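# Four arms build a self-supporting ring of sticks

## Task

Around the centre of the well (the square opening at x = 0, y = 0 in the scene frame, with nothing below but the floor), put together a closed ring of wooden sticks in which every stick has one end resting on a desk and its other end resting on the following stick in the ring. Sticks may hang out over the well, and any number of the four arms may help. The ring only counts if it stands without any robot supporting it at the end; finally open the grippers and move the arms away from it.

## Robot and tools

Setup. Four identical i2rt Big YAM arms (arm1, arm2, arm3, arm4) each sit on their own desk around a square well with only floor beneath. Each arm has six joints, a two-finger gripper and a wrist camera. When joints 1 and 6 are 0 and the hand is level and pointing forward, the wrist camera rides on top of the hand looking at the fingertips. Maximum reach is about 1.0 m from the joint-1 axis. A fixed room camera, cam_high, also watches. Loose objects may occasionally get a short shove from outside.

Frames. One shared scene frame, origin on the floor, +z up. The well centre is at x = 0, y = 0, with its edges parallel to x and y. Approximate feet (metres) and facing (degrees counter-clockwise from +x): arm1 (+0.22, +0.56, +0.72) facing -90; arm2 (-0.52, +0.50, +0.72) facing -90; arm3 (-0.22, -0.56, +0.72) facing +90; arm4 (+0.52, -0.50, +0.72) facing +90. So arm1 and arm2 look toward -y, arm3 and arm4 toward +y. The "hand" point is midway between the fingertips; its z axis runs along the fingers and the fingers close along its y axis. True foot poses are never printed.

execute_actions. Argument "actions" is a list holding either nothing or a single action. The action is an object keyed by robot name; each present robot gets {"joints": {...}}. Inside, each key is a joint name with an absolute target (not an offset): joint1_rad to joint6_rad in radians and gripper_m in metres. Any subset of joints and robots may appear; all named motions begin together and may finish at different times. Omitted joints or robots may still be driving toward an earlier target. Ranges (with the tolerance counted as reached): joint1_rad -2.879 to 2.879 (±0.045), rotation about the foot, positive counter-clockwise seen from above, 0 = arm extends along the foot's facing direction. joint2_rad 0 to 3.141 (±0.14), shoulder; 0 = upper arm roughly level pointing backward, increasing lifts it up then forward. joint3_rad 0 to 3.019 (±0.09), elbow; 0 = forearm folded onto upper arm, increasing opens it. joint4_rad -1.692 to 1.57 (±0.055), hand pitch, positive tips fingers up. joint5_rad -1.57 to 1.57 (±0.03), sideways hand swing, positive toward the arm's right. joint6_rad -2.094 to 2.094 (±0.035), hand roll, positive clockwise as seen from behind. gripper_m 0 to 0.093 (±0.003), fingertip gap; grip force tops out near 50 to 62 N per pad, lower on some units. One action runs at most 15 s. Joints move at different speeds, so the hand may sweep a wide path between postures. Optional "cameras": list from arm1_cam_wrist, arm2_cam_wrist, arm3_cam_wrist, arm4_cam_wrist, cam_high, all; omitted, null or ["all"] gives every camera, [] gives none. An unrecognised key, camera name or out-of-range value rejects the entire call and nothing moves. An empty actions list just reports state and images.

wait: "seconds" from 0 to 10; nothing new is commanded, then state and images come back.

zoom_image: "camera" (one of the five names) and "region" [x0, y0, x1, y1] in pixels of that camera's latest full image, top-left origin, at most 504 by 504. Wrist cameras are 616x616 fisheye (fx, fy near 180, centre near 304, 310); cam_high is 896x504 pinhole with strong radial distortion, fovy 85.879 degrees.

finished_scene: "scene" is the current scene number. It closes the scene irreversibly once the last command has been held, and reports success. Call it only after the ring stands on its own and the grippers are open and withdrawn.

Result lines. joint_positions gives current joint values. joint_status tells how each commanded motion ended: reached; "off_target" (stopped short, may still push); "contact_stop" or "time_out" (target dropped, holds in place, though after time_out a joint may keep a target within 0.375, 0.375, 0.113, 0.225, 0.075, 0.3 rad of its position for joints 1 to 6 and keep pushing); "not_followed" after a "joint command not followed" line with a "cause:" (a self/inter-arm collision check blocked the arm's joint targets; its gripper target still runs, and blocked targets may be retried on later actions). on_its_own lists what the arm is doing uncommanded; "held at" is the held target, not the position. To relieve a push, command the joint its reported position. Tiny target changes may not move a joint. Joints carrying weight sag. Joint torques are listed joint1 to joint6, include offsets, friction and noise, and are nonzero even unloaded. MOTOR HOT appears from 85 °C; at 100 °C an OVER-TEMPERATURE FAULT drops that whole arm and its gripper until cooled, and affected keys read "limit_stop_at_motor_heat" (resend targets afterwards). If any result reports a stop, later motion calls in the same reply are skipped.

Cautions. The arm does not halt on contact; it keeps pressing and can press hard, which heats motors even while you think. The robot holds its last command during your thinking. Arms hard-pressing each other fails the run; hard impacts may too, and the collision check ignores fingers, gripper housings and wrist cameras and can be late. No line reports arm-arm contact. Avoid dropping, slipping or slamming sticks, and never knock anything out of the work area. Shorter robot motion is better.

Each tool is called after "Emit:" as name(argument=value, ...) on one line, values as JSON.

## Session

Emit:
execute_actions(actions=[])

Scene clock: 0.00 s.
Joint torques (N m, as the arm reports them, + toward a larger angle): no reading
arm1.joint_positions: joint1_rad=-0.481 joint2_rad=+0.585 joint3_rad=+1.407 joint4_rad=-1.280 joint5_rad=+0.137 joint6_rad=+0.107 gripper_m=+0.094
arm1.joint_status: not commanded
arm1.hand: x=+0.0974 y=+0.3743 z=+1.3631 quat_wxyz=(-0.255, -0.759, -0.374, +0.467) (m; scene frame)
arm2.joint_positions: joint1_rad=-0.215 joint2_rad=+0.647 joint3_rad=+1.319 joint4_rad=-1.515 joint5_rad=+0.131 joint6_rad=+0.161 gripper_m=+0.095
arm2.joint_status: not commanded
arm2.hand: x=-0.5722 y=+0.2811 z=+1.2358 quat_wxyz=(-0.201, -0.769, -0.528, +0.298) (m; scene frame)
arm3.joint_positions: joint1_rad=+0.410 joint2_rad=+0.648 joint3_rad=+1.341 joint4_rad=-1.306 joint5_rad=-0.061 joint6_rad=+0.288 gripper_m=+0.094
arm3.joint_status: not commanded
arm3.hand: x=-0.3192 y=-0.3261 z=+1.3151 quat_wxyz=(-0.178, +0.663, -0.589, -0.426) (m; scene frame)
arm4.joint_positions: joint1_rad=-0.286 joint2_rad=+0.462 joint3_rad=+1.452 joint4_rad=-1.230 joint5_rad=-0.226 joint6_rad=+0.093 gripper_m=+0.095
arm4.joint_status: not commanded
arm4.hand: x=+0.5300 y=-0.3381 z=+1.4063 quat_wxyz=(-0.420, +0.492, -0.611, -0.456) (m; scene frame)
pictures: arm1_cam_wrist, arm2_cam_wrist, arm3_cam_wrist, arm4_cam_wrist, cam_high
Images, in order (width x height): arm1_cam_wrist 616x616, arm2_cam_wrist 616x616, arm3_cam_wrist 616x616, arm4_cam_wrist 616x616, cam_high 896x504.

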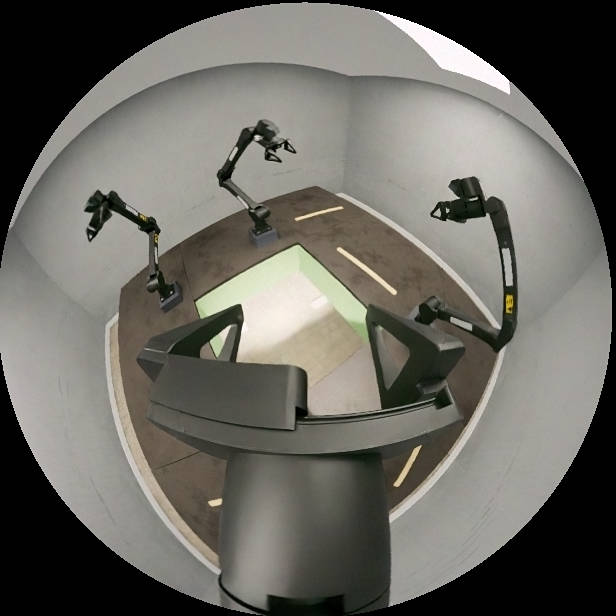

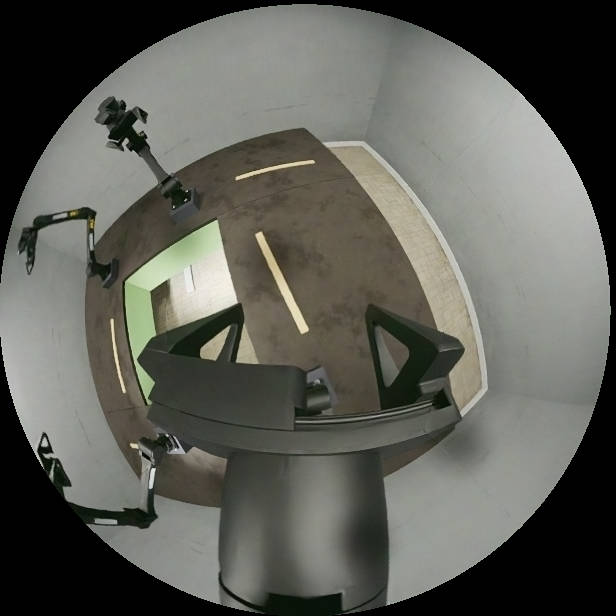

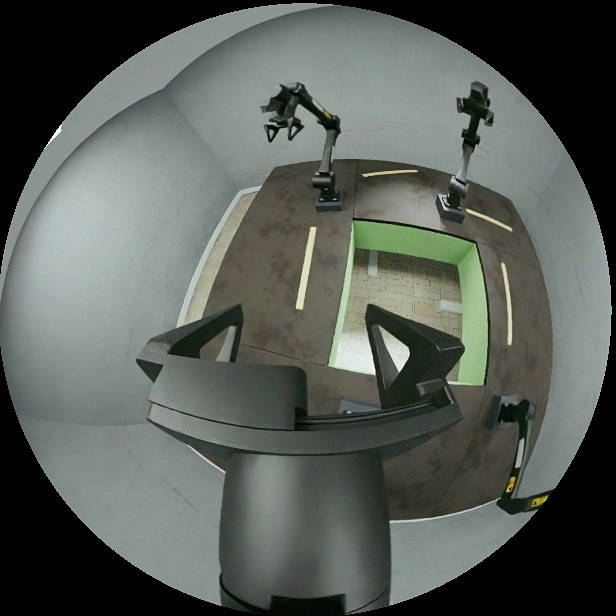

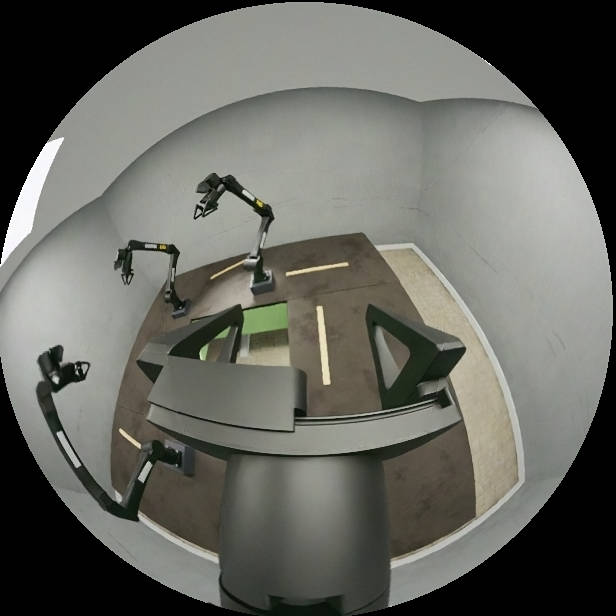

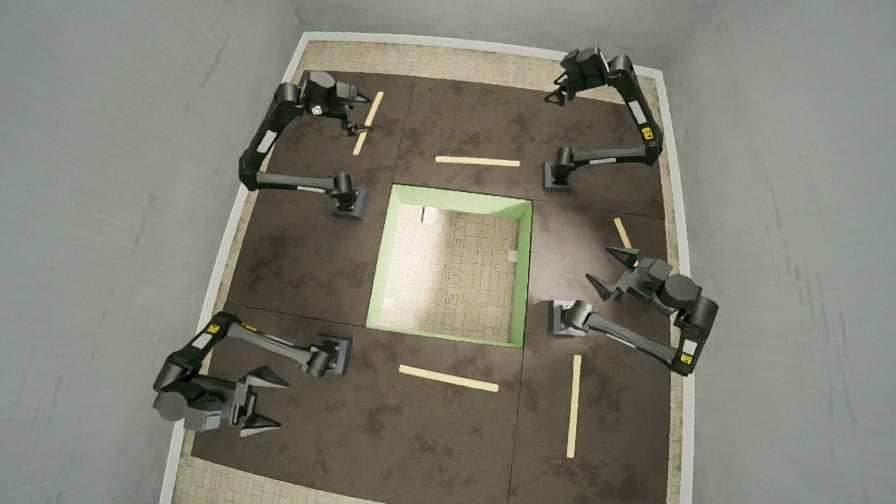

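Emit:
execute_actions(actions=[{"arm1":{"joints":{"joint1_rad":1.75,"joint2_rad":1.3,"joint3_rad":1.3,"joint4_rad":-1.571,"joint5_rad":0,"joint6_rad":0}},"arm2":{"joints":{"joint1_rad":-0.07,"joint2_rad":1.5,"joint3_rad":1.3,"joint4_rad":-1.371,"joint5_rad":0,"joint6_rad":0}},"arm3":{"joints":{"joint1_rad":1.57,"joint2_rad":1.6,"joint3_rad":1.5,"joint4_rad":-1.471,"joint5_rad":0,"joint6_rad":0}},"arm4":{"joints":{"joint1_rad":-0.05,"joint2_rad":1.8,"joint3_rad":1.7,"joint4_rad":-1.471,"joint5_rad":0,"joint6_rad":0}}}])

Scene clock: 30.17 s.
Joint torques (N m, as the arm reports them, + toward a larger angle): arm1=[-2.05 -9.68  8.   -0.68 -0.04 -0.11] | arm2=[ -0.85 -13.57  10.96   1.    -0.12  -0.23] | arm3=[  0.56 -14.18  11.17   0.36  -0.03  -0.14] | arm4=[ -0.84 -19.48  10.    -0.06   0.14  -0.07]
arm1.joint_positions: joint1_rad=+1.753 joint2_rad=+1.311 joint3_rad=+1.293 joint4_rad=-1.554 joint5_rad=+0.000 joint6_rad=+0.009 gripper_m=+0.094
arm1.joint_status: all done
arm1.hand: x=+0.5816 y=+0.6353 z=+1.0540 quat_wxyz=(+0.002, +0.096, -0.995, +0.002) (m; scene frame)
arm2.joint_positions: joint1_rad=-0.073 joint2_rad=+1.504 joint3_rad=+1.292 joint4_rad=-1.379 joint5_rad=+0.004 joint6_rad=+0.013 gripper_m=+0.095
arm2.joint_status: all done
arm2.hand: x=-0.5276 y=+0.0660 z=+0.9521 quat_wxyz=(+0.016, -0.719, -0.695, -0.003) (m; scene frame)
arm3.joint_positions: joint1_rad=+1.580 joint2_rad=+1.602 joint3_rad=+1.492 joint4_rad=-1.460 joint5_rad=+0.000 joint6_rad=+0.008 gripper_m=+0.094
arm3.joint_status: all done
arm3.hand: x=-0.6982 y=-0.5458 z=+1.0188 quat_wxyz=(-0.001, +1.000, -0.019, -0.001) (m; scene frame)
arm4.joint_positions: joint1_rad=-0.055 joint2_rad=+1.777 joint3_rad=+1.692 joint4_rad=-1.461 joint5_rad=-0.003 joint6_rad=+0.012 gripper_m=+0.095
arm4.joint_status: all done
arm4.hand: x=+0.5571 y=+0.0512 z=+0.9934 quat_wxyz=(-0.008, +0.678, -0.735, -0.010) (m; scene frame)
pictures: arm1_cam_wrist, arm2_cam_wrist, arm3_cam_wrist, arm4_cam_wrist, cam_high
Images, in order (width x height): arm1_cam_wrist 616x616, arm2_cam_wrist 616x616, arm3_cam_wrist 616x616, arm4_cam_wrist 616x616, cam_high 896x504.

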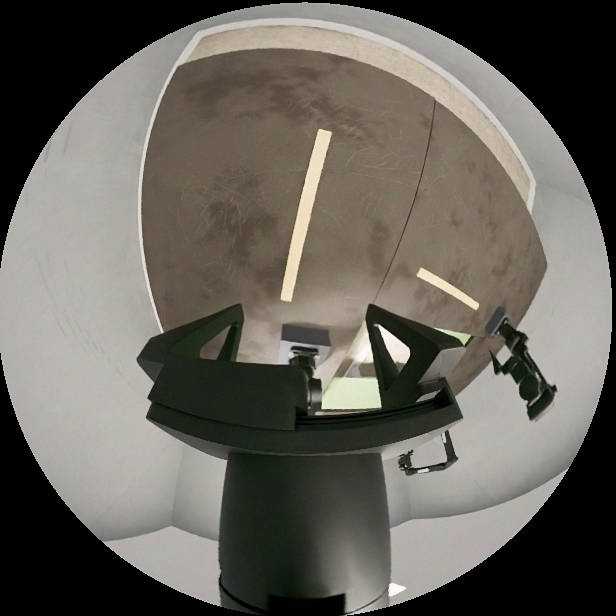

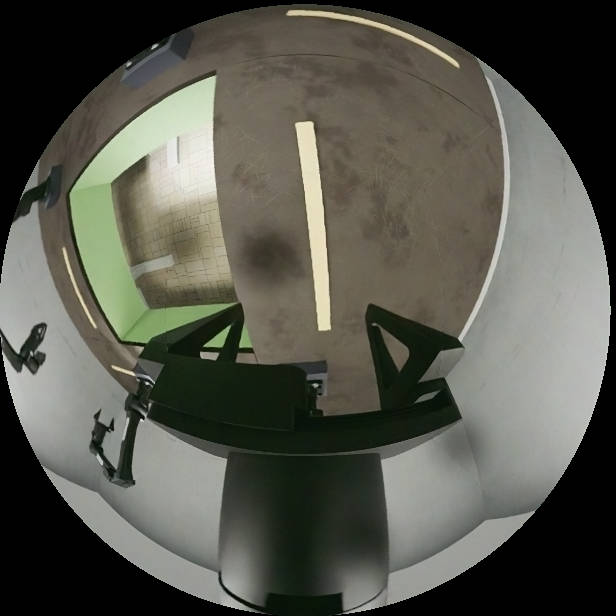

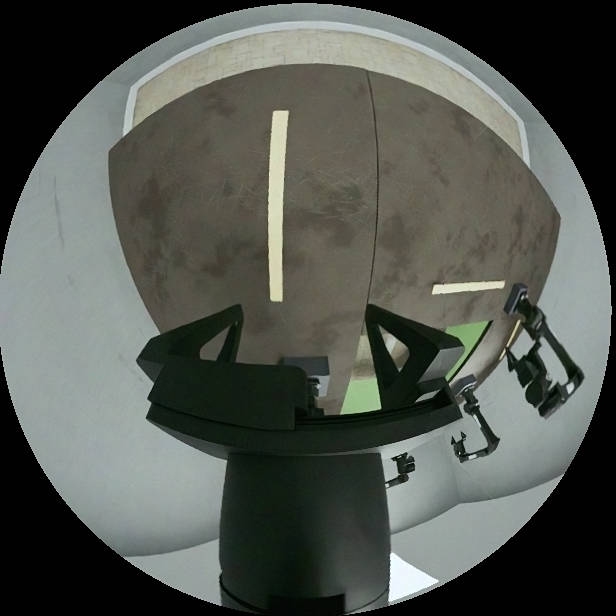

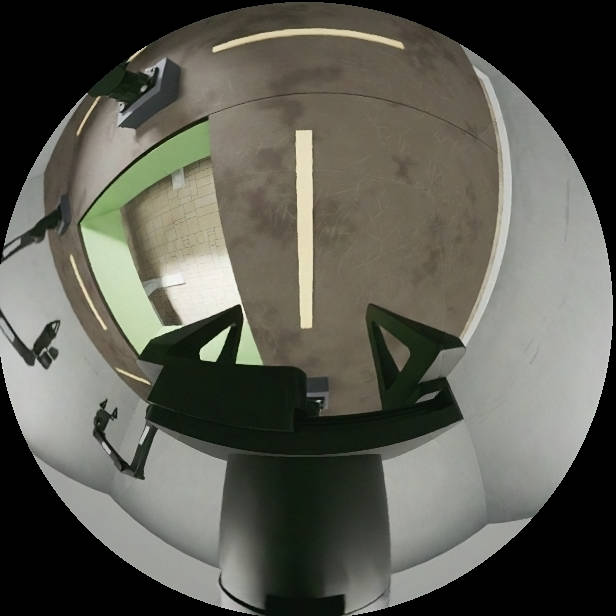

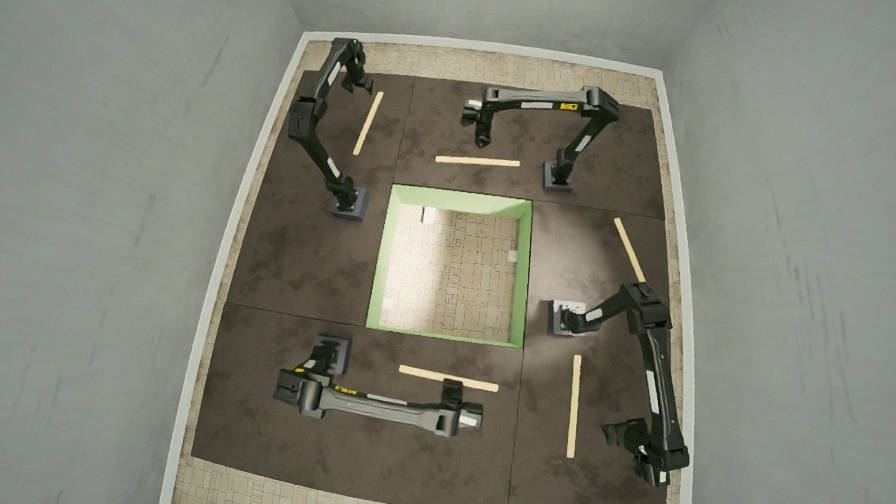

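Emit:
execute_actions(actions=[{"arm1":{"joints":{"joint1_rad":1.78,"joint2_rad":1.651,"joint3_rad":0.969,"joint4_rad":-1.009,"joint6_rad":0.26}},"arm2":{"joints":{"joint1_rad":-0.14,"joint2_rad":1.688,"joint3_rad":1.085,"joint4_rad":-1.088,"joint6_rad":-0.15}},"arm3":{"joints":{"joint1_rad":1.72,"joint2_rad":1.928,"joint3_rad":1.323,"joint4_rad":-1.086,"joint6_rad":0.14}},"arm4":{"joints":{"joint1_rad":-0.055,"joint2_rad":1.912,"joint3_rad":1.38,"joint4_rad":-1.159,"joint6_rad":0}}}])

Scene clock: 69.53 s.
Joint torques (N m, as the arm reports them, + toward a larger angle): arm1=[ -1.35 -11.26   7.04   0.3   -0.06   0.13] | arm2=[ -0.42 -14.83   9.84   0.99  -0.09  -0.22] | arm3=[  0.36 -17.34   9.46   0.91  -0.04   0.05] | arm4=[ -0.98 -22.16   8.17   0.42   0.15  -0.09]
arm1.joint_positions: joint1_rad=+1.774 joint2_rad=+1.657 joint3_rad=+0.945 joint4_rad=-1.025 joint5_rad=+0.000 joint6_rad=+0.250 gripper_m=+0.094
arm1.joint_status: all done
arm1.hand: x=+0.5785 y=+0.6415 z=+0.8027 quat_wxyz=(+0.082, -0.014, -0.996, +0.022) (m; scene frame)
arm2.joint_positions: joint1_rad=-0.145 joint2_rad=+1.696 joint3_rad=+1.067 joint4_rad=-1.100 joint5_rad=+0.002 joint6_rad=-0.137 gripper_m=+0.095
arm2.joint_status: all done
arm2.hand: x=-0.5583 y=+0.0948 z=+0.7962 quat_wxyz=(+0.057, -0.689, -0.720, -0.059) (m; scene frame)
arm3.joint_positions: joint1_rad=+1.730 joint2_rad=+1.944 joint3_rad=+1.307 joint4_rad=-1.096 joint5_rad=+0.000 joint6_rad=+0.130 gripper_m=+0.094
arm3.joint_status: all done
arm3.hand: x=-0.7038 y=-0.6191 z=+0.7880 quat_wxyz=(-0.011, +0.997, -0.004, +0.080) (m; scene frame)
arm4.joint_positions: joint1_rad=-0.055 joint2_rad=+1.915 joint3_rad=+1.375 joint4_rad=-1.168 joint5_rad=-0.003 joint6_rad=+0.012 gripper_m=+0.095
arm4.joint_status: all done
arm4.hand: x=+0.5541 y=+0.0064 z=+0.8086 quat_wxyz=(+0.051, +0.677, -0.733, +0.046) (m; scene frame)
pictures: arm1_cam_wrist, arm2_cam_wrist, arm3_cam_wrist, arm4_cam_wrist, cam_high
Images, in order (width x height): arm1_cam_wrist 616x616, arm2_cam_wrist 616x616, arm3_cam_wrist 616x616, arm4_cam_wrist 616x616, cam_high 896x504.

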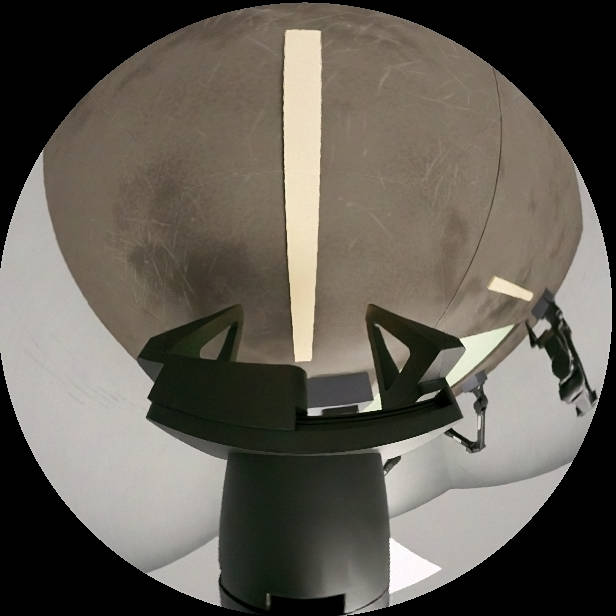

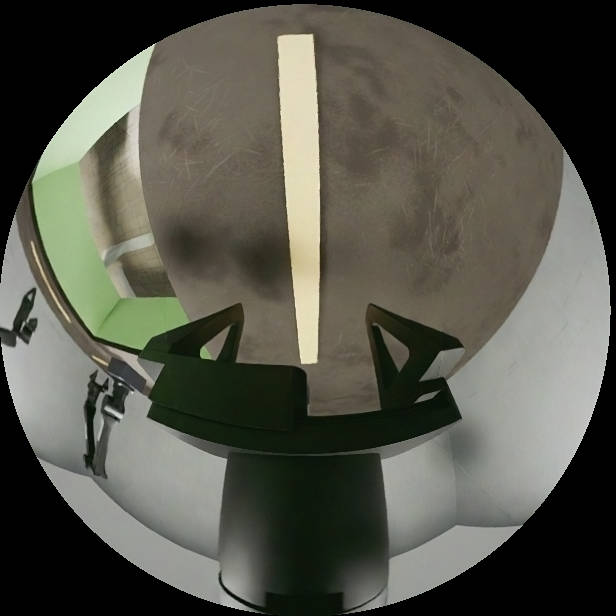

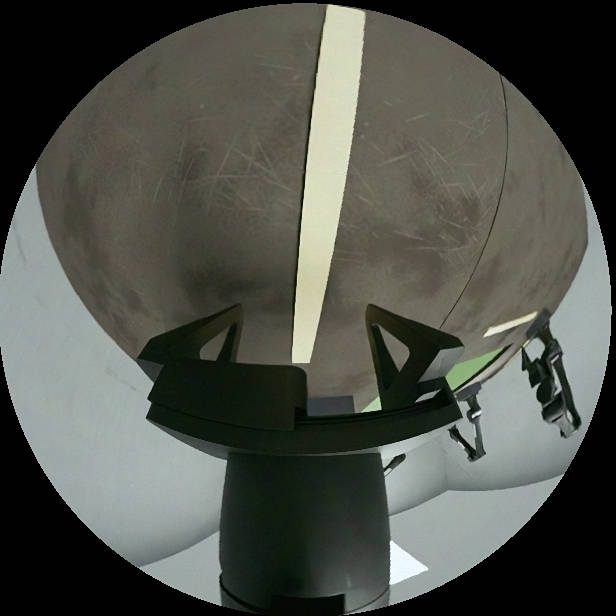

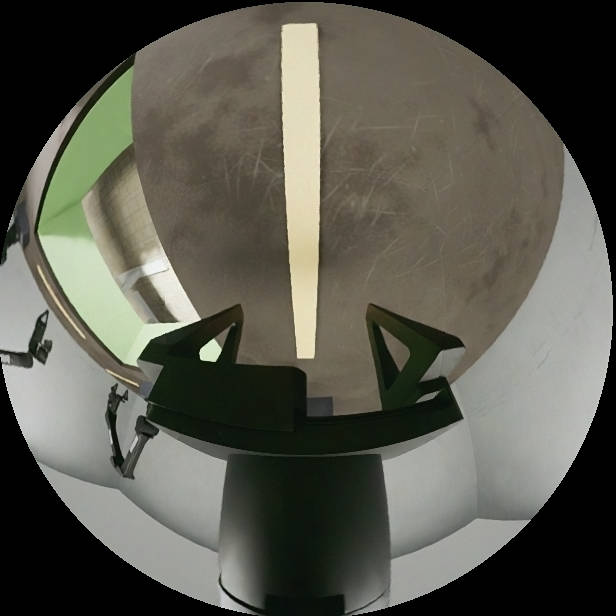

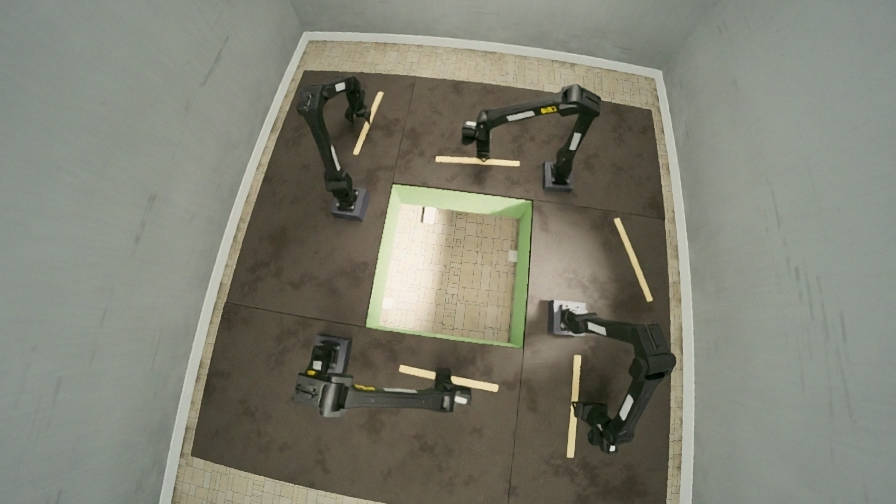

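Emit:
execute_actions(actions=[{"arm1":{"joints":{"joint2_rad":1.798,"joint3_rad":0.923,"joint4_rad":-0.816}},"arm2":{"joints":{"joint2_rad":1.801,"joint3_rad":1.039,"joint4_rad":-0.929,"joint6_rad":-0.18}},"arm3":{"joints":{"joint1_rad":1.70,"joint2_rad":2.018,"joint3_rad":1.296,"joint4_rad":-0.969,"joint6_rad":0.22}},"arm4":{"joints":{"joint2_rad":2.018,"joint3_rad":1.325,"joint4_rad":-0.998}}}])

Scene clock: 80.30 s.
Joint torques (N m, as the arm reports them, + toward a larger angle): arm1=[ -1.41 -12.64   4.75   0.44  -0.01   0.09] | arm2=[ -0.69 -15.55   7.33   0.91  -0.09  -0.25] | arm3=[  0.65 -14.53   7.49   1.14  -0.04   0.03] | arm4=[ -1.28 -20.61   6.9    0.48   0.14  -0.07]
arm1.joint_positions: joint1_rad=+1.774 joint2_rad=+1.800 joint3_rad=+0.919 joint4_rad=-0.832 joint5_rad=+0.000 joint6_rad=+0.250 gripper_m=+0.094
arm1.joint_status: all done
arm1.hand: x=+0.5897 y=+0.6437 z=+0.7387 quat_wxyz=(+0.070, -0.014, -0.997, +0.019) (m; scene frame)
arm2.joint_positions: joint1_rad=-0.145 joint2_rad=+1.802 joint3_rad=+1.037 joint4_rad=-0.941 joint5_rad=+0.002 joint6_rad=-0.167 gripper_m=+0.095
arm2.joint_status: all done
arm2.hand: x=-0.5600 y=+0.0848 z=+0.7414 quat_wxyz=(+0.049, -0.679, -0.731, -0.051) (m; scene frame)
arm3.joint_positions: joint1_rad=+1.706 joint2_rad=+1.982 joint3_rad=+1.302 joint4_rad=-0.981 joint5_rad=+0.000 joint6_rad=+0.210 gripper_m=+0.094
arm3.joint_status: all done
arm3.hand: x=-0.7252 y=-0.6093 z=+0.7649 quat_wxyz=(-0.007, +0.997, -0.056, +0.044) (m; scene frame)
arm4.joint_positions: joint1_rad=-0.055 joint2_rad=+1.997 joint3_rad=+1.329 joint4_rad=-1.007 joint5_rad=-0.003 joint6_rad=+0.012 gripper_m=+0.095
arm4.joint_status: all done
arm4.hand: x=+0.5546 y=+0.0134 z=+0.7503 quat_wxyz=(+0.039, +0.678, -0.734, +0.035) (m; scene frame)
pictures: arm1_cam_wrist, arm2_cam_wrist, arm3_cam_wrist, arm4_cam_wrist, cam_high
Images, in order (width x height): arm1_cam_wrist 616x616, arm2_cam_wrist 616x616, arm3_cam_wrist 616x616, arm4_cam_wrist 616x616, cam_high 896x504.

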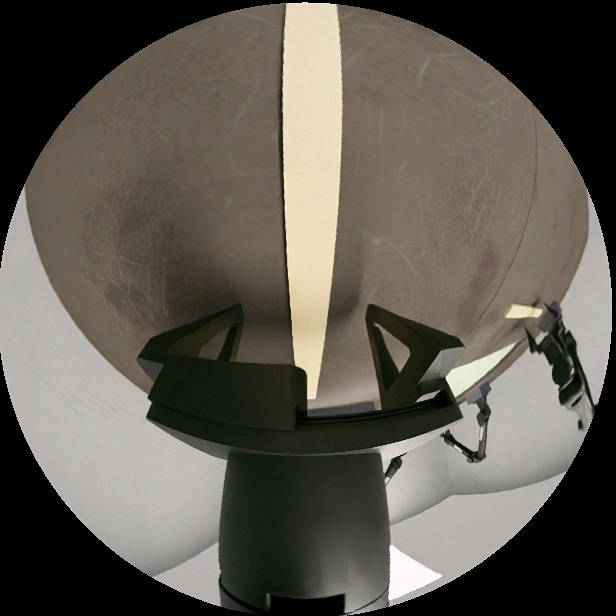

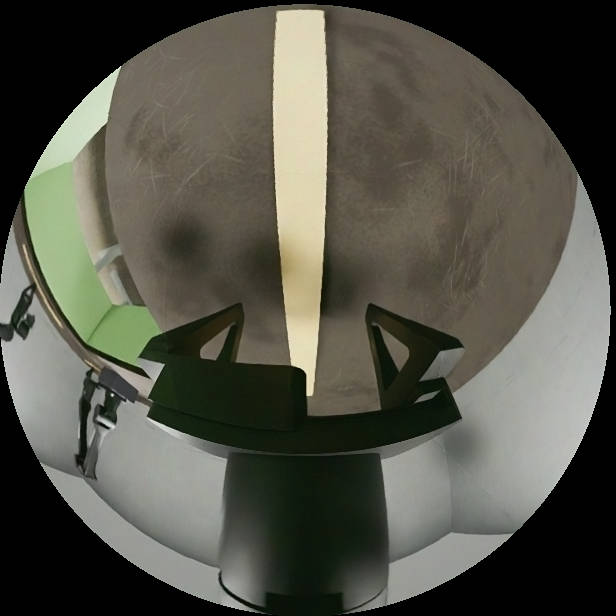

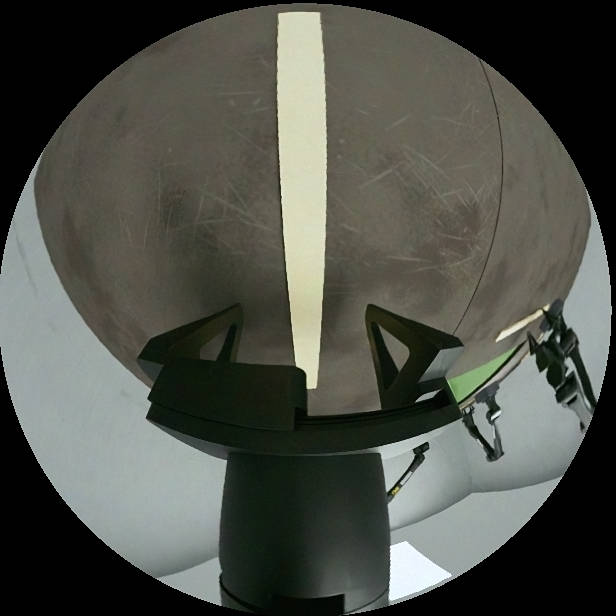

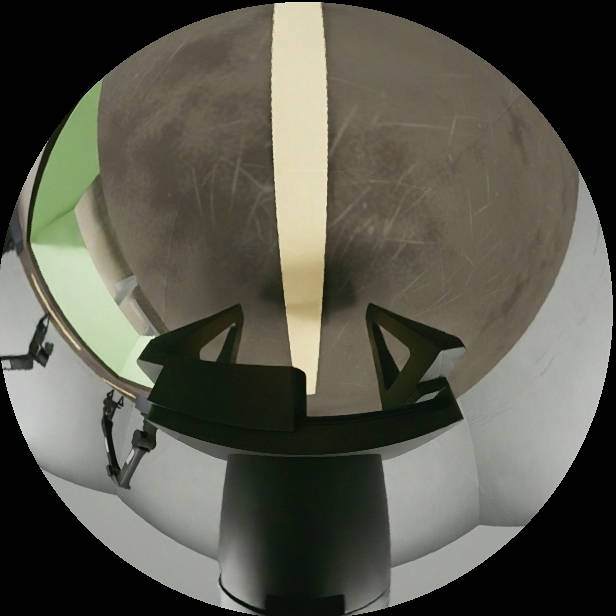

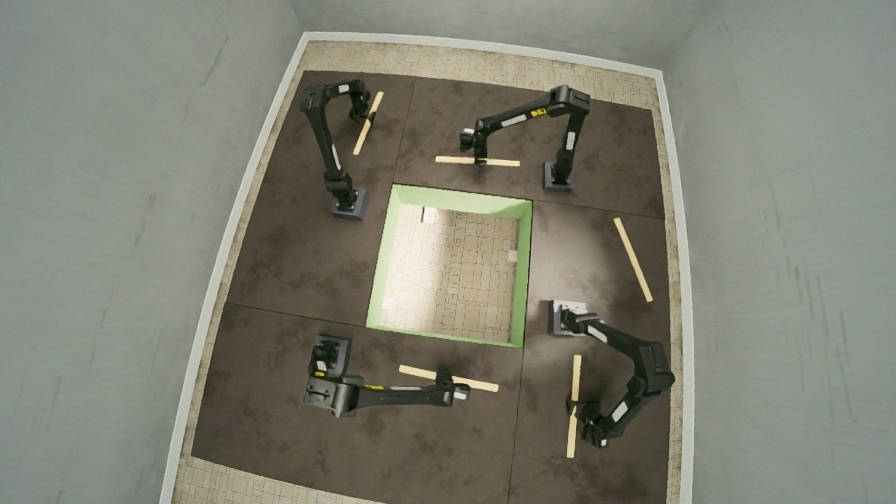

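Emit:
execute_actions(actions=[], cameras=["cam_high"])

Emit:
zoom_image(camera="cam_high", region=[340, 130, 600, 410])

Scene clock: 86.60 s.
Joint torques (N m, as the arm reports them, + toward a larger angle): arm1=[ -1.   -12.33   4.53   0.42  -0.01   0.07] | arm2=[ -0.48 -15.25   7.49   0.97  -0.09  -0.24] | arm3=[  0.73 -14.06   7.48   1.04  -0.01   0.05] | arm4=[ -1.1  -20.47   6.89   0.47   0.13  -0.07]
arm1.joint_positions: joint1_rad=+1.774 joint2_rad=+1.800 joint3_rad=+0.919 joint4_rad=-0.832 joint5_rad=+0.000 joint6_rad=+0.250 gripper_m=+0.094
arm1.joint_status: all done
arm1.hand: x=+0.5897 y=+0.6437 z=+0.7387 quat_wxyz=(+0.070, -0.014, -0.997, +0.019) (m; scene frame)
arm2.joint_positions: joint1_rad=-0.145 joint2_rad=+1.802 joint3_rad=+1.037 joint4_rad=-0.941 joint5_rad=+0.002 joint6_rad=-0.167 gripper_m=+0.095
arm2.joint_status: all done
arm2.hand: x=-0.5600 y=+0.0848 z=+0.7414 quat_wxyz=(+0.049, -0.679, -0.731, -0.051) (m; scene frame)
arm3.joint_positions: joint1_rad=+1.706 joint2_rad=+1.982 joint3_rad=+1.302 joint4_rad=-0.981 joint5_rad=+0.000 joint6_rad=+0.211 gripper_m=+0.094
arm3.joint_status: all done
arm3.hand: x=-0.7252 y=-0.6093 z=+0.7649 quat_wxyz=(-0.007, +0.997, -0.056, +0.044) (m; scene frame)
arm4.joint_positions: joint1_rad=-0.055 joint2_rad=+1.997 joint3_rad=+1.329 joint4_rad=-1.007 joint5_rad=-0.003 joint6_rad=+0.012 gripper_m=+0.095
arm4.joint_status: all done
arm4.hand: x=+0.5546 y=+0.0134 z=+0.7503 quat_wxyz=(+0.039, +0.678, -0.734, +0.035) (m; scene frame)
pictures: cam_high
Images, in order (width x height): cam_high 896x504.

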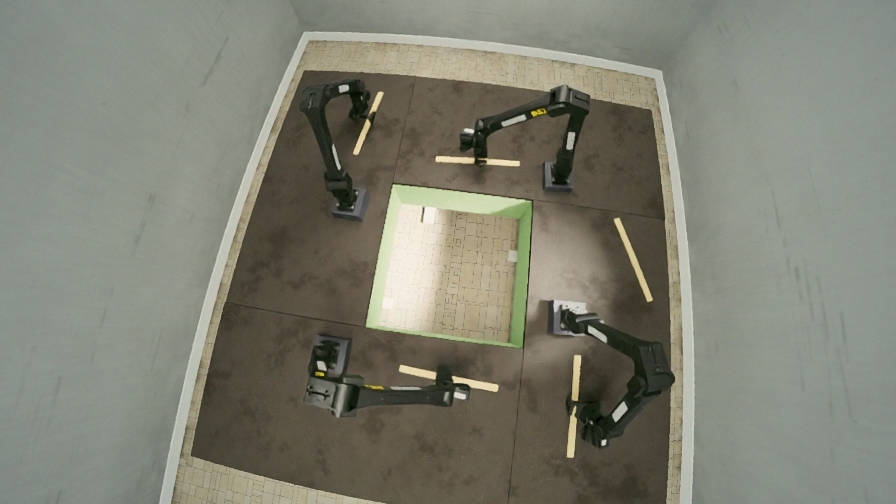

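Region (340, 130, 600, 410) of cam_high's 896x504 image, scaled by 1.800, with more detail than that image has; it fills the left 468 columns of this view, and the rest is white.

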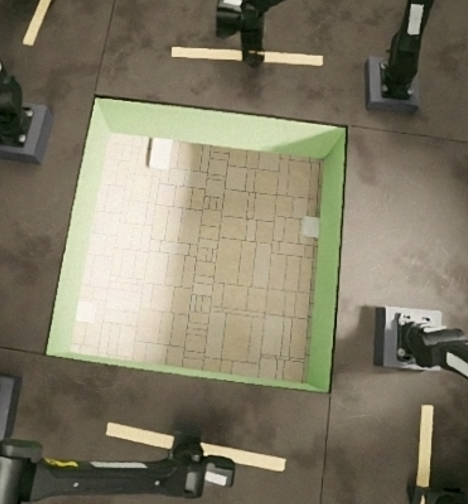

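Emit:
execute_actions(actions=[{"arm1":{"joints":{"joint2_rad":1.8,"joint3_rad":0.875}},"arm2":{"joints":{"joint3_rad":0.99}},"arm3":{"joints":{"joint2_rad":1.99,"joint3_rad":1.195,"joint4_rad":-0.93}},"arm4":{"joints":{"joint2_rad":2.0,"joint3_rad":1.262}}}])

Scene clock: 95.53 s.
Joint torques (N m, as the arm reports them, + toward a larger angle): arm1=[ -1.26 -11.69   3.58   0.22   0.1    0.09] | arm2=[ -0.52 -15.22   7.03   0.69  -0.1   -0.23] | arm3=[  0.7  -15.34   7.39   0.72   0.07   0.06] | arm4=[ -1.07 -21.35   6.4    0.22   0.    -0.08]
arm1.joint_positions: joint1_rad=+1.774 joint2_rad=+1.798 joint3_rad=+0.880 joint4_rad=-0.829 joint5_rad=-0.003 joint6_rad=+0.250 gripper_m=+0.094
arm1.joint_status: all done
arm1.hand: x=+0.5704 y=+0.6397 z=+0.7316 quat_wxyz=(+0.086, -0.014, -0.996, +0.022) (m; scene frame)
arm2.joint_positions: joint1_rad=-0.145 joint2_rad=+1.802 joint3_rad=+0.989 joint4_rad=-0.937 joint5_rad=+0.002 joint6_rad=-0.167 gripper_m=+0.095
arm2.joint_status: all done
arm2.hand: x=-0.5579 y=+0.1089 z=+0.7303 quat_wxyz=(+0.063, -0.678, -0.729, -0.068) (m; scene frame)
arm3.joint_positions: joint1_rad=+1.706 joint2_rad=+1.982 joint3_rad=+1.193 joint4_rad=-0.938 joint5_rad=-0.001 joint6_rad=+0.211 gripper_m=+0.094
arm3.joint_status: all done
arm3.hand: x=-0.6810 y=-0.6052 z=+0.7359 quat_wxyz=(-0.012, +0.995, -0.057, +0.077) (m; scene frame)
arm4.joint_positions: joint1_rad=-0.055 joint2_rad=+1.997 joint3_rad=+1.268 joint4_rad=-1.003 joint5_rad=-0.001 joint6_rad=+0.012 gripper_m=+0.095
arm4.joint_status: all done
arm4.hand: x=+0.5530 y=-0.0157 z=+0.7342 quat_wxyz=(+0.059, +0.676, -0.732, +0.055) (m; scene frame)
pictures: arm1_cam_wrist, arm2_cam_wrist, arm3_cam_wrist, arm4_cam_wrist, cam_high
Images, in order (width x height): arm1_cam_wrist 616x616, arm2_cam_wrist 616x616, arm3_cam_wrist 616x616, arm4_cam_wrist 616x616, cam_high 896x504.

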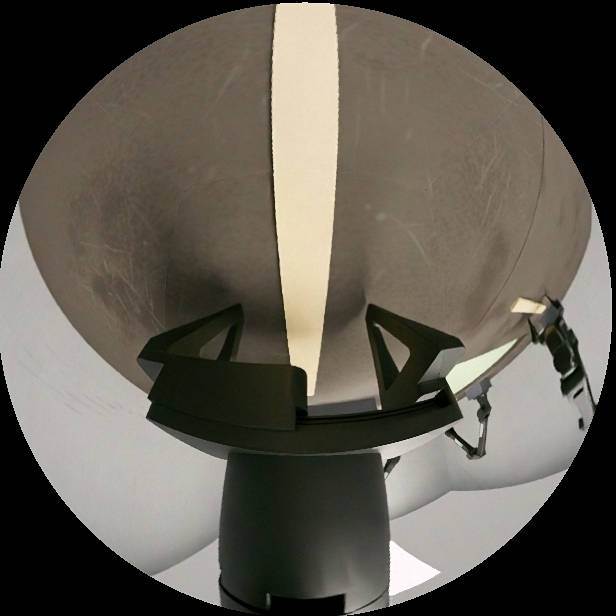

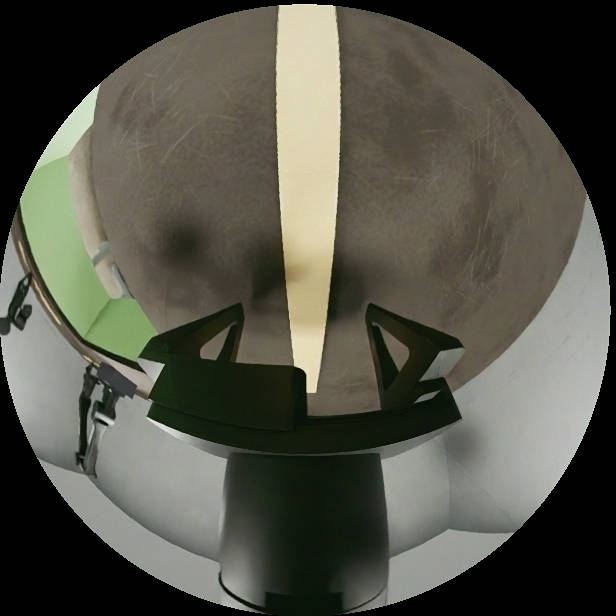

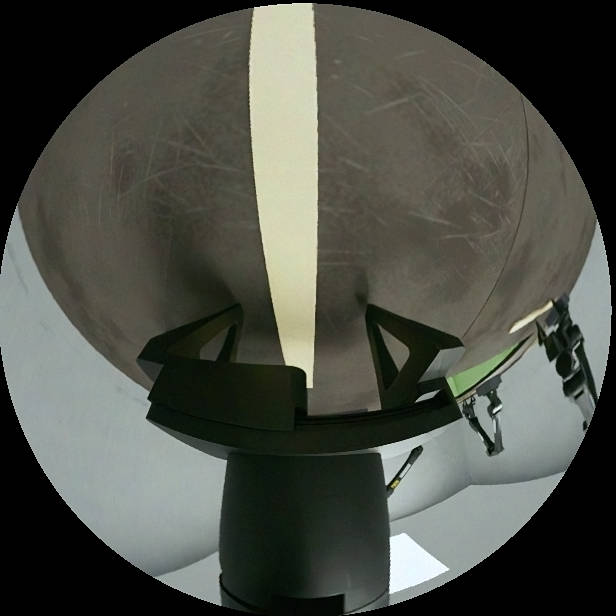

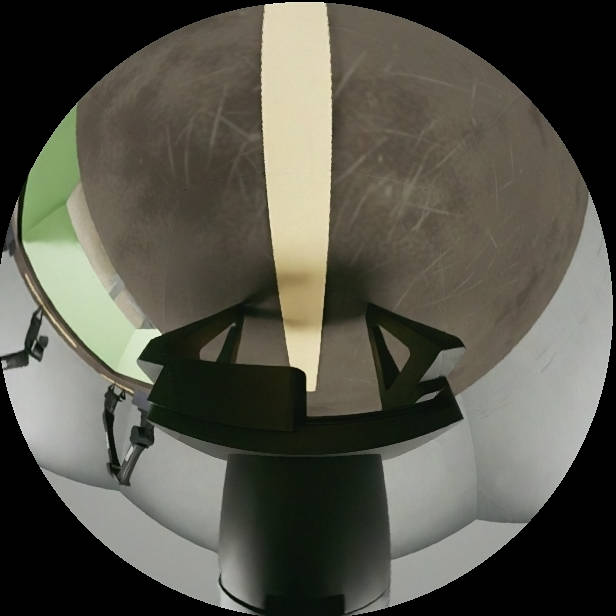

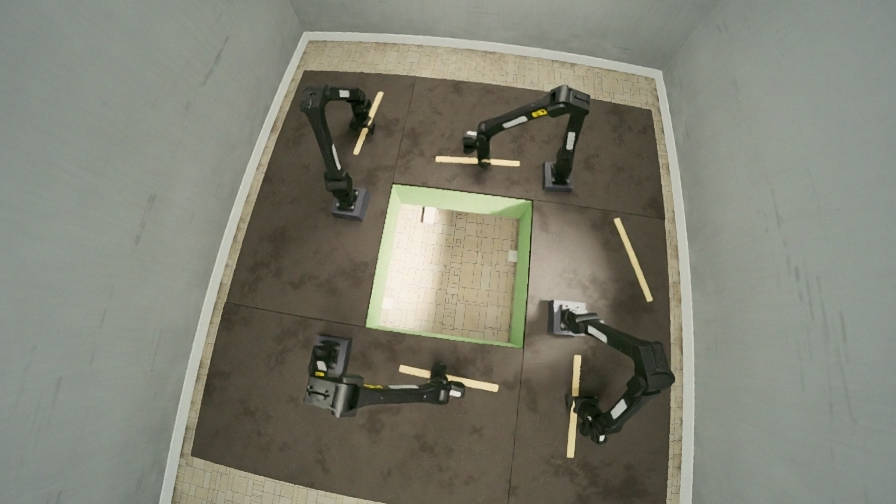

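Emit:
execute_actions(actions=[{"arm1":{"joints":{"joint3_rad":0.85,"joint4_rad":-0.79}},"arm2":{"joints":{"joint3_rad":0.968,"joint4_rad":-0.9}},"arm3":{"joints":{"joint3_rad":1.165,"joint4_rad":-0.905,"joint6_rad":0.17}},"arm4":{"joints":{"joint3_rad":1.24,"joint4_rad":-0.975}}}], cameras=[])

Emit:
execute_actions(actions=[{"arm1":{"joints":{"gripper_m":0.015}},"arm2":{"joints":{"gripper_m":0.015}},"arm3":{"joints":{"gripper_m":0.015}},"arm4":{"joints":{"gripper_m":0.015}}}])

Scene clock: 102.33 s.
Joint torques (N m, as the arm reports them, + toward a larger angle): arm1=[ -1.75 -10.89   2.86   0.45   0.08   0.09] | arm2=[ -0.53 -14.11   6.49   0.87  -0.09  -0.23] | arm3=[  0.73 -15.38   5.44   1.13   0.04  -0.18] | arm4=[ -1.09 -21.06   5.23   0.72  -0.01  -0.08]
arm1.joint_positions: joint1_rad=+1.774 joint2_rad=+1.790 joint3_rad=+0.867 joint4_rad=-0.808 joint5_rad=-0.003 joint6_rad=+0.250 gripper_m=+0.094
arm1.joint_status: all done
arm1.hand: x=+0.5697 y=+0.6396 z=+0.7309 quat_wxyz=(+0.079, -0.014, -0.997, +0.020) (m; scene frame)
arm2.joint_positions: joint1_rad=-0.145 joint2_rad=+1.802 joint3_rad=+0.972 joint4_rad=-0.912 joint5_rad=+0.002 joint6_rad=-0.167 gripper_m=+0.095
arm2.joint_status: all done
arm2.hand: x=-0.5577 y=+0.1117 z=+0.7255 quat_wxyz=(+0.061, -0.678, -0.729, -0.065) (m; scene frame)
arm3.joint_positions: joint1_rad=+1.706 joint2_rad=+1.979 joint3_rad=+1.186 joint4_rad=-0.919 joint5_rad=-0.001 joint6_rad=+0.178 gripper_m=+0.094
arm3.joint_status: all done
arm3.hand: x=-0.6826 y=-0.6050 z=+0.7348 quat_wxyz=(-0.009, +0.997, -0.040, +0.070) (m; scene frame)
arm4.joint_positions: joint1_rad=-0.055 joint2_rad=+1.994 joint3_rad=+1.260 joint4_rad=-0.991 joint5_rad=+0.000 joint6_rad=+0.012 gripper_m=+0.095
arm4.joint_status: all done
arm4.hand: x=+0.5531 y=-0.0160 z=+0.7335 quat_wxyz=(+0.056, +0.677, -0.732, +0.053) (m; scene frame)
pictures: none
No camera images: the call's "cameras" was empty. Leave "cameras" out to get every camera's image.

Scene clock: 103.00 s.
Joint torques (N m, as the arm reports them, + toward a larger angle): arm1=[ -1.31 -10.72   3.34   0.32   0.06   0.08] | arm2=[ -0.69 -14.37   6.46   0.89  -0.07  -0.22] | arm3=[  0.6  -14.96   5.7    0.99   0.17  -0.15] | arm4=[ -0.95 -21.26   5.21   0.47  -0.07  -0.07]
arm1.joint_positions: joint1_rad=+1.775 joint2_rad=+1.790 joint3_rad=+0.860 joint4_rad=-0.806 joint5_rad=-0.003 joint6_rad=+0.251 gripper_m=+0.027
arm1.joint_status: gripper_m off_target (ended at +0.027, target +0.015)
arm1.hand: x=+0.5662 y=+0.6389 z=+0.7294 quat_wxyz=(+0.082, -0.014, -0.996, +0.021) (m; scene frame)
arm2.joint_positions: joint1_rad=-0.145 joint2_rad=+1.802 joint3_rad=+0.972 joint4_rad=-0.911 joint5_rad=+0.002 joint6_rad=-0.167 gripper_m=+0.027
arm2.joint_status: gripper_m off_target (ended at +0.027, target +0.015)
arm2.hand: x=-0.5577 y=+0.1116 z=+0.7255 quat_wxyz=(+0.060, -0.678, -0.730, -0.065) (m; scene frame)
arm3.joint_positions: joint1_rad=+1.706 joint2_rad=+1.979 joint3_rad=+1.183 joint4_rad=-0.915 joint5_rad=-0.003 joint6_rad=+0.177 gripper_m=+0.028
arm3.joint_status: gripper_m off_target (ended at +0.028, target +0.015)
arm3.hand: x=-0.6822 y=-0.6053 z=+0.7340 quat_wxyz=(-0.008, +0.997, -0.040, +0.069) (m; scene frame)
arm4.joint_positions: joint1_rad=-0.055 joint2_rad=+1.994 joint3_rad=+1.260 joint4_rad=-0.986 joint5_rad=+0.001 joint6_rad=+0.011 gripper_m=+0.028
arm4.joint_status: gripper_m off_target (ended at +0.028, target +0.015)
arm4.hand: x=+0.5535 y=-0.0147 z=+0.7333 quat_wxyz=(+0.054, +0.677, -0.732, +0.052) (m; scene frame)
pictures: arm1_cam_wrist, arm2_cam_wrist, arm3_cam_wrist, arm4_cam_wrist, cam_high
Images, in order (width x height): arm1_cam_wrist 616x616, arm2_cam_wrist 616x616, arm3_cam_wrist 616x616, arm4_cam_wrist 616x616, cam_high 896x504.

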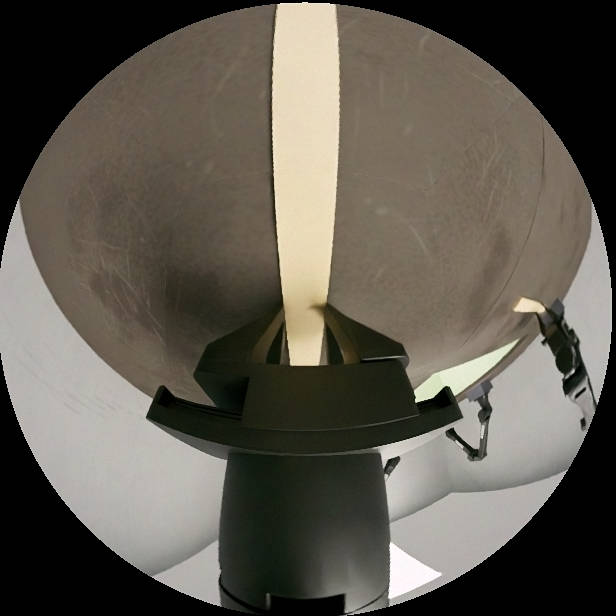

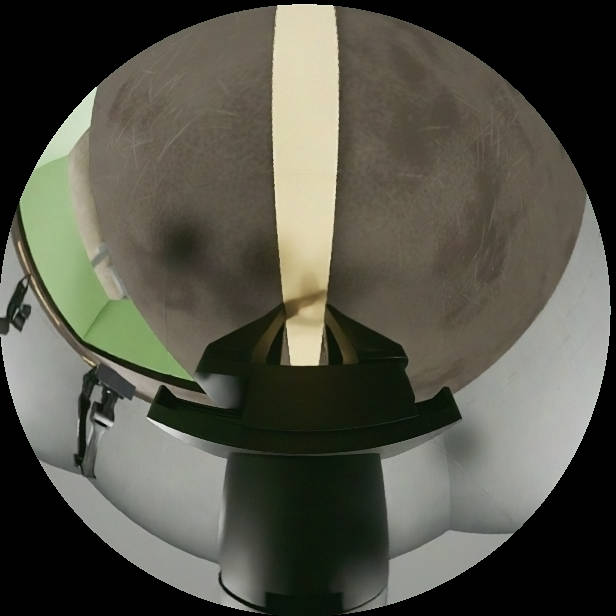

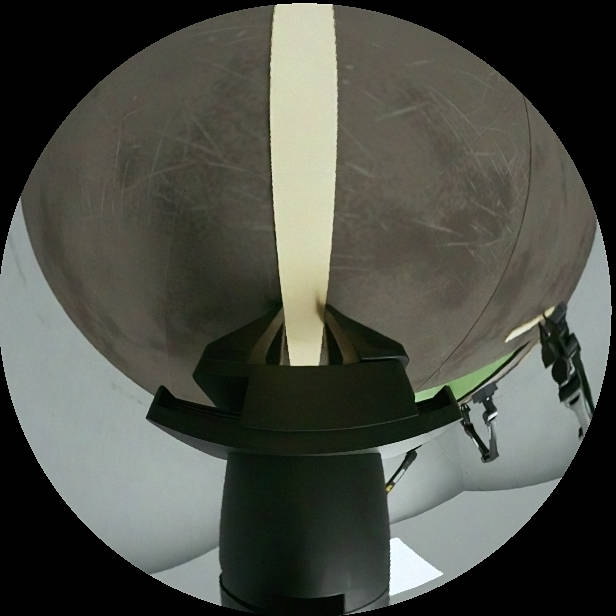

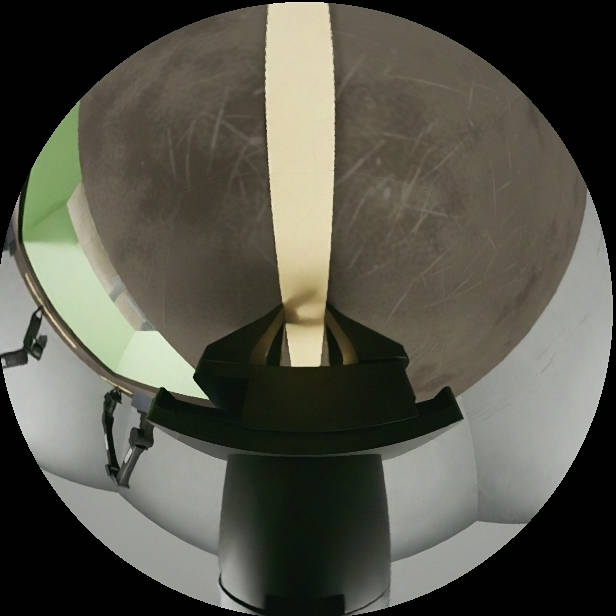

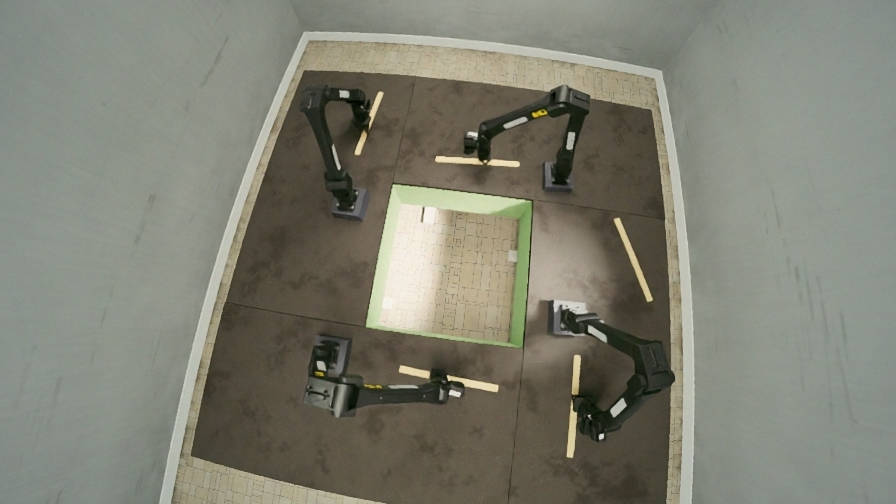

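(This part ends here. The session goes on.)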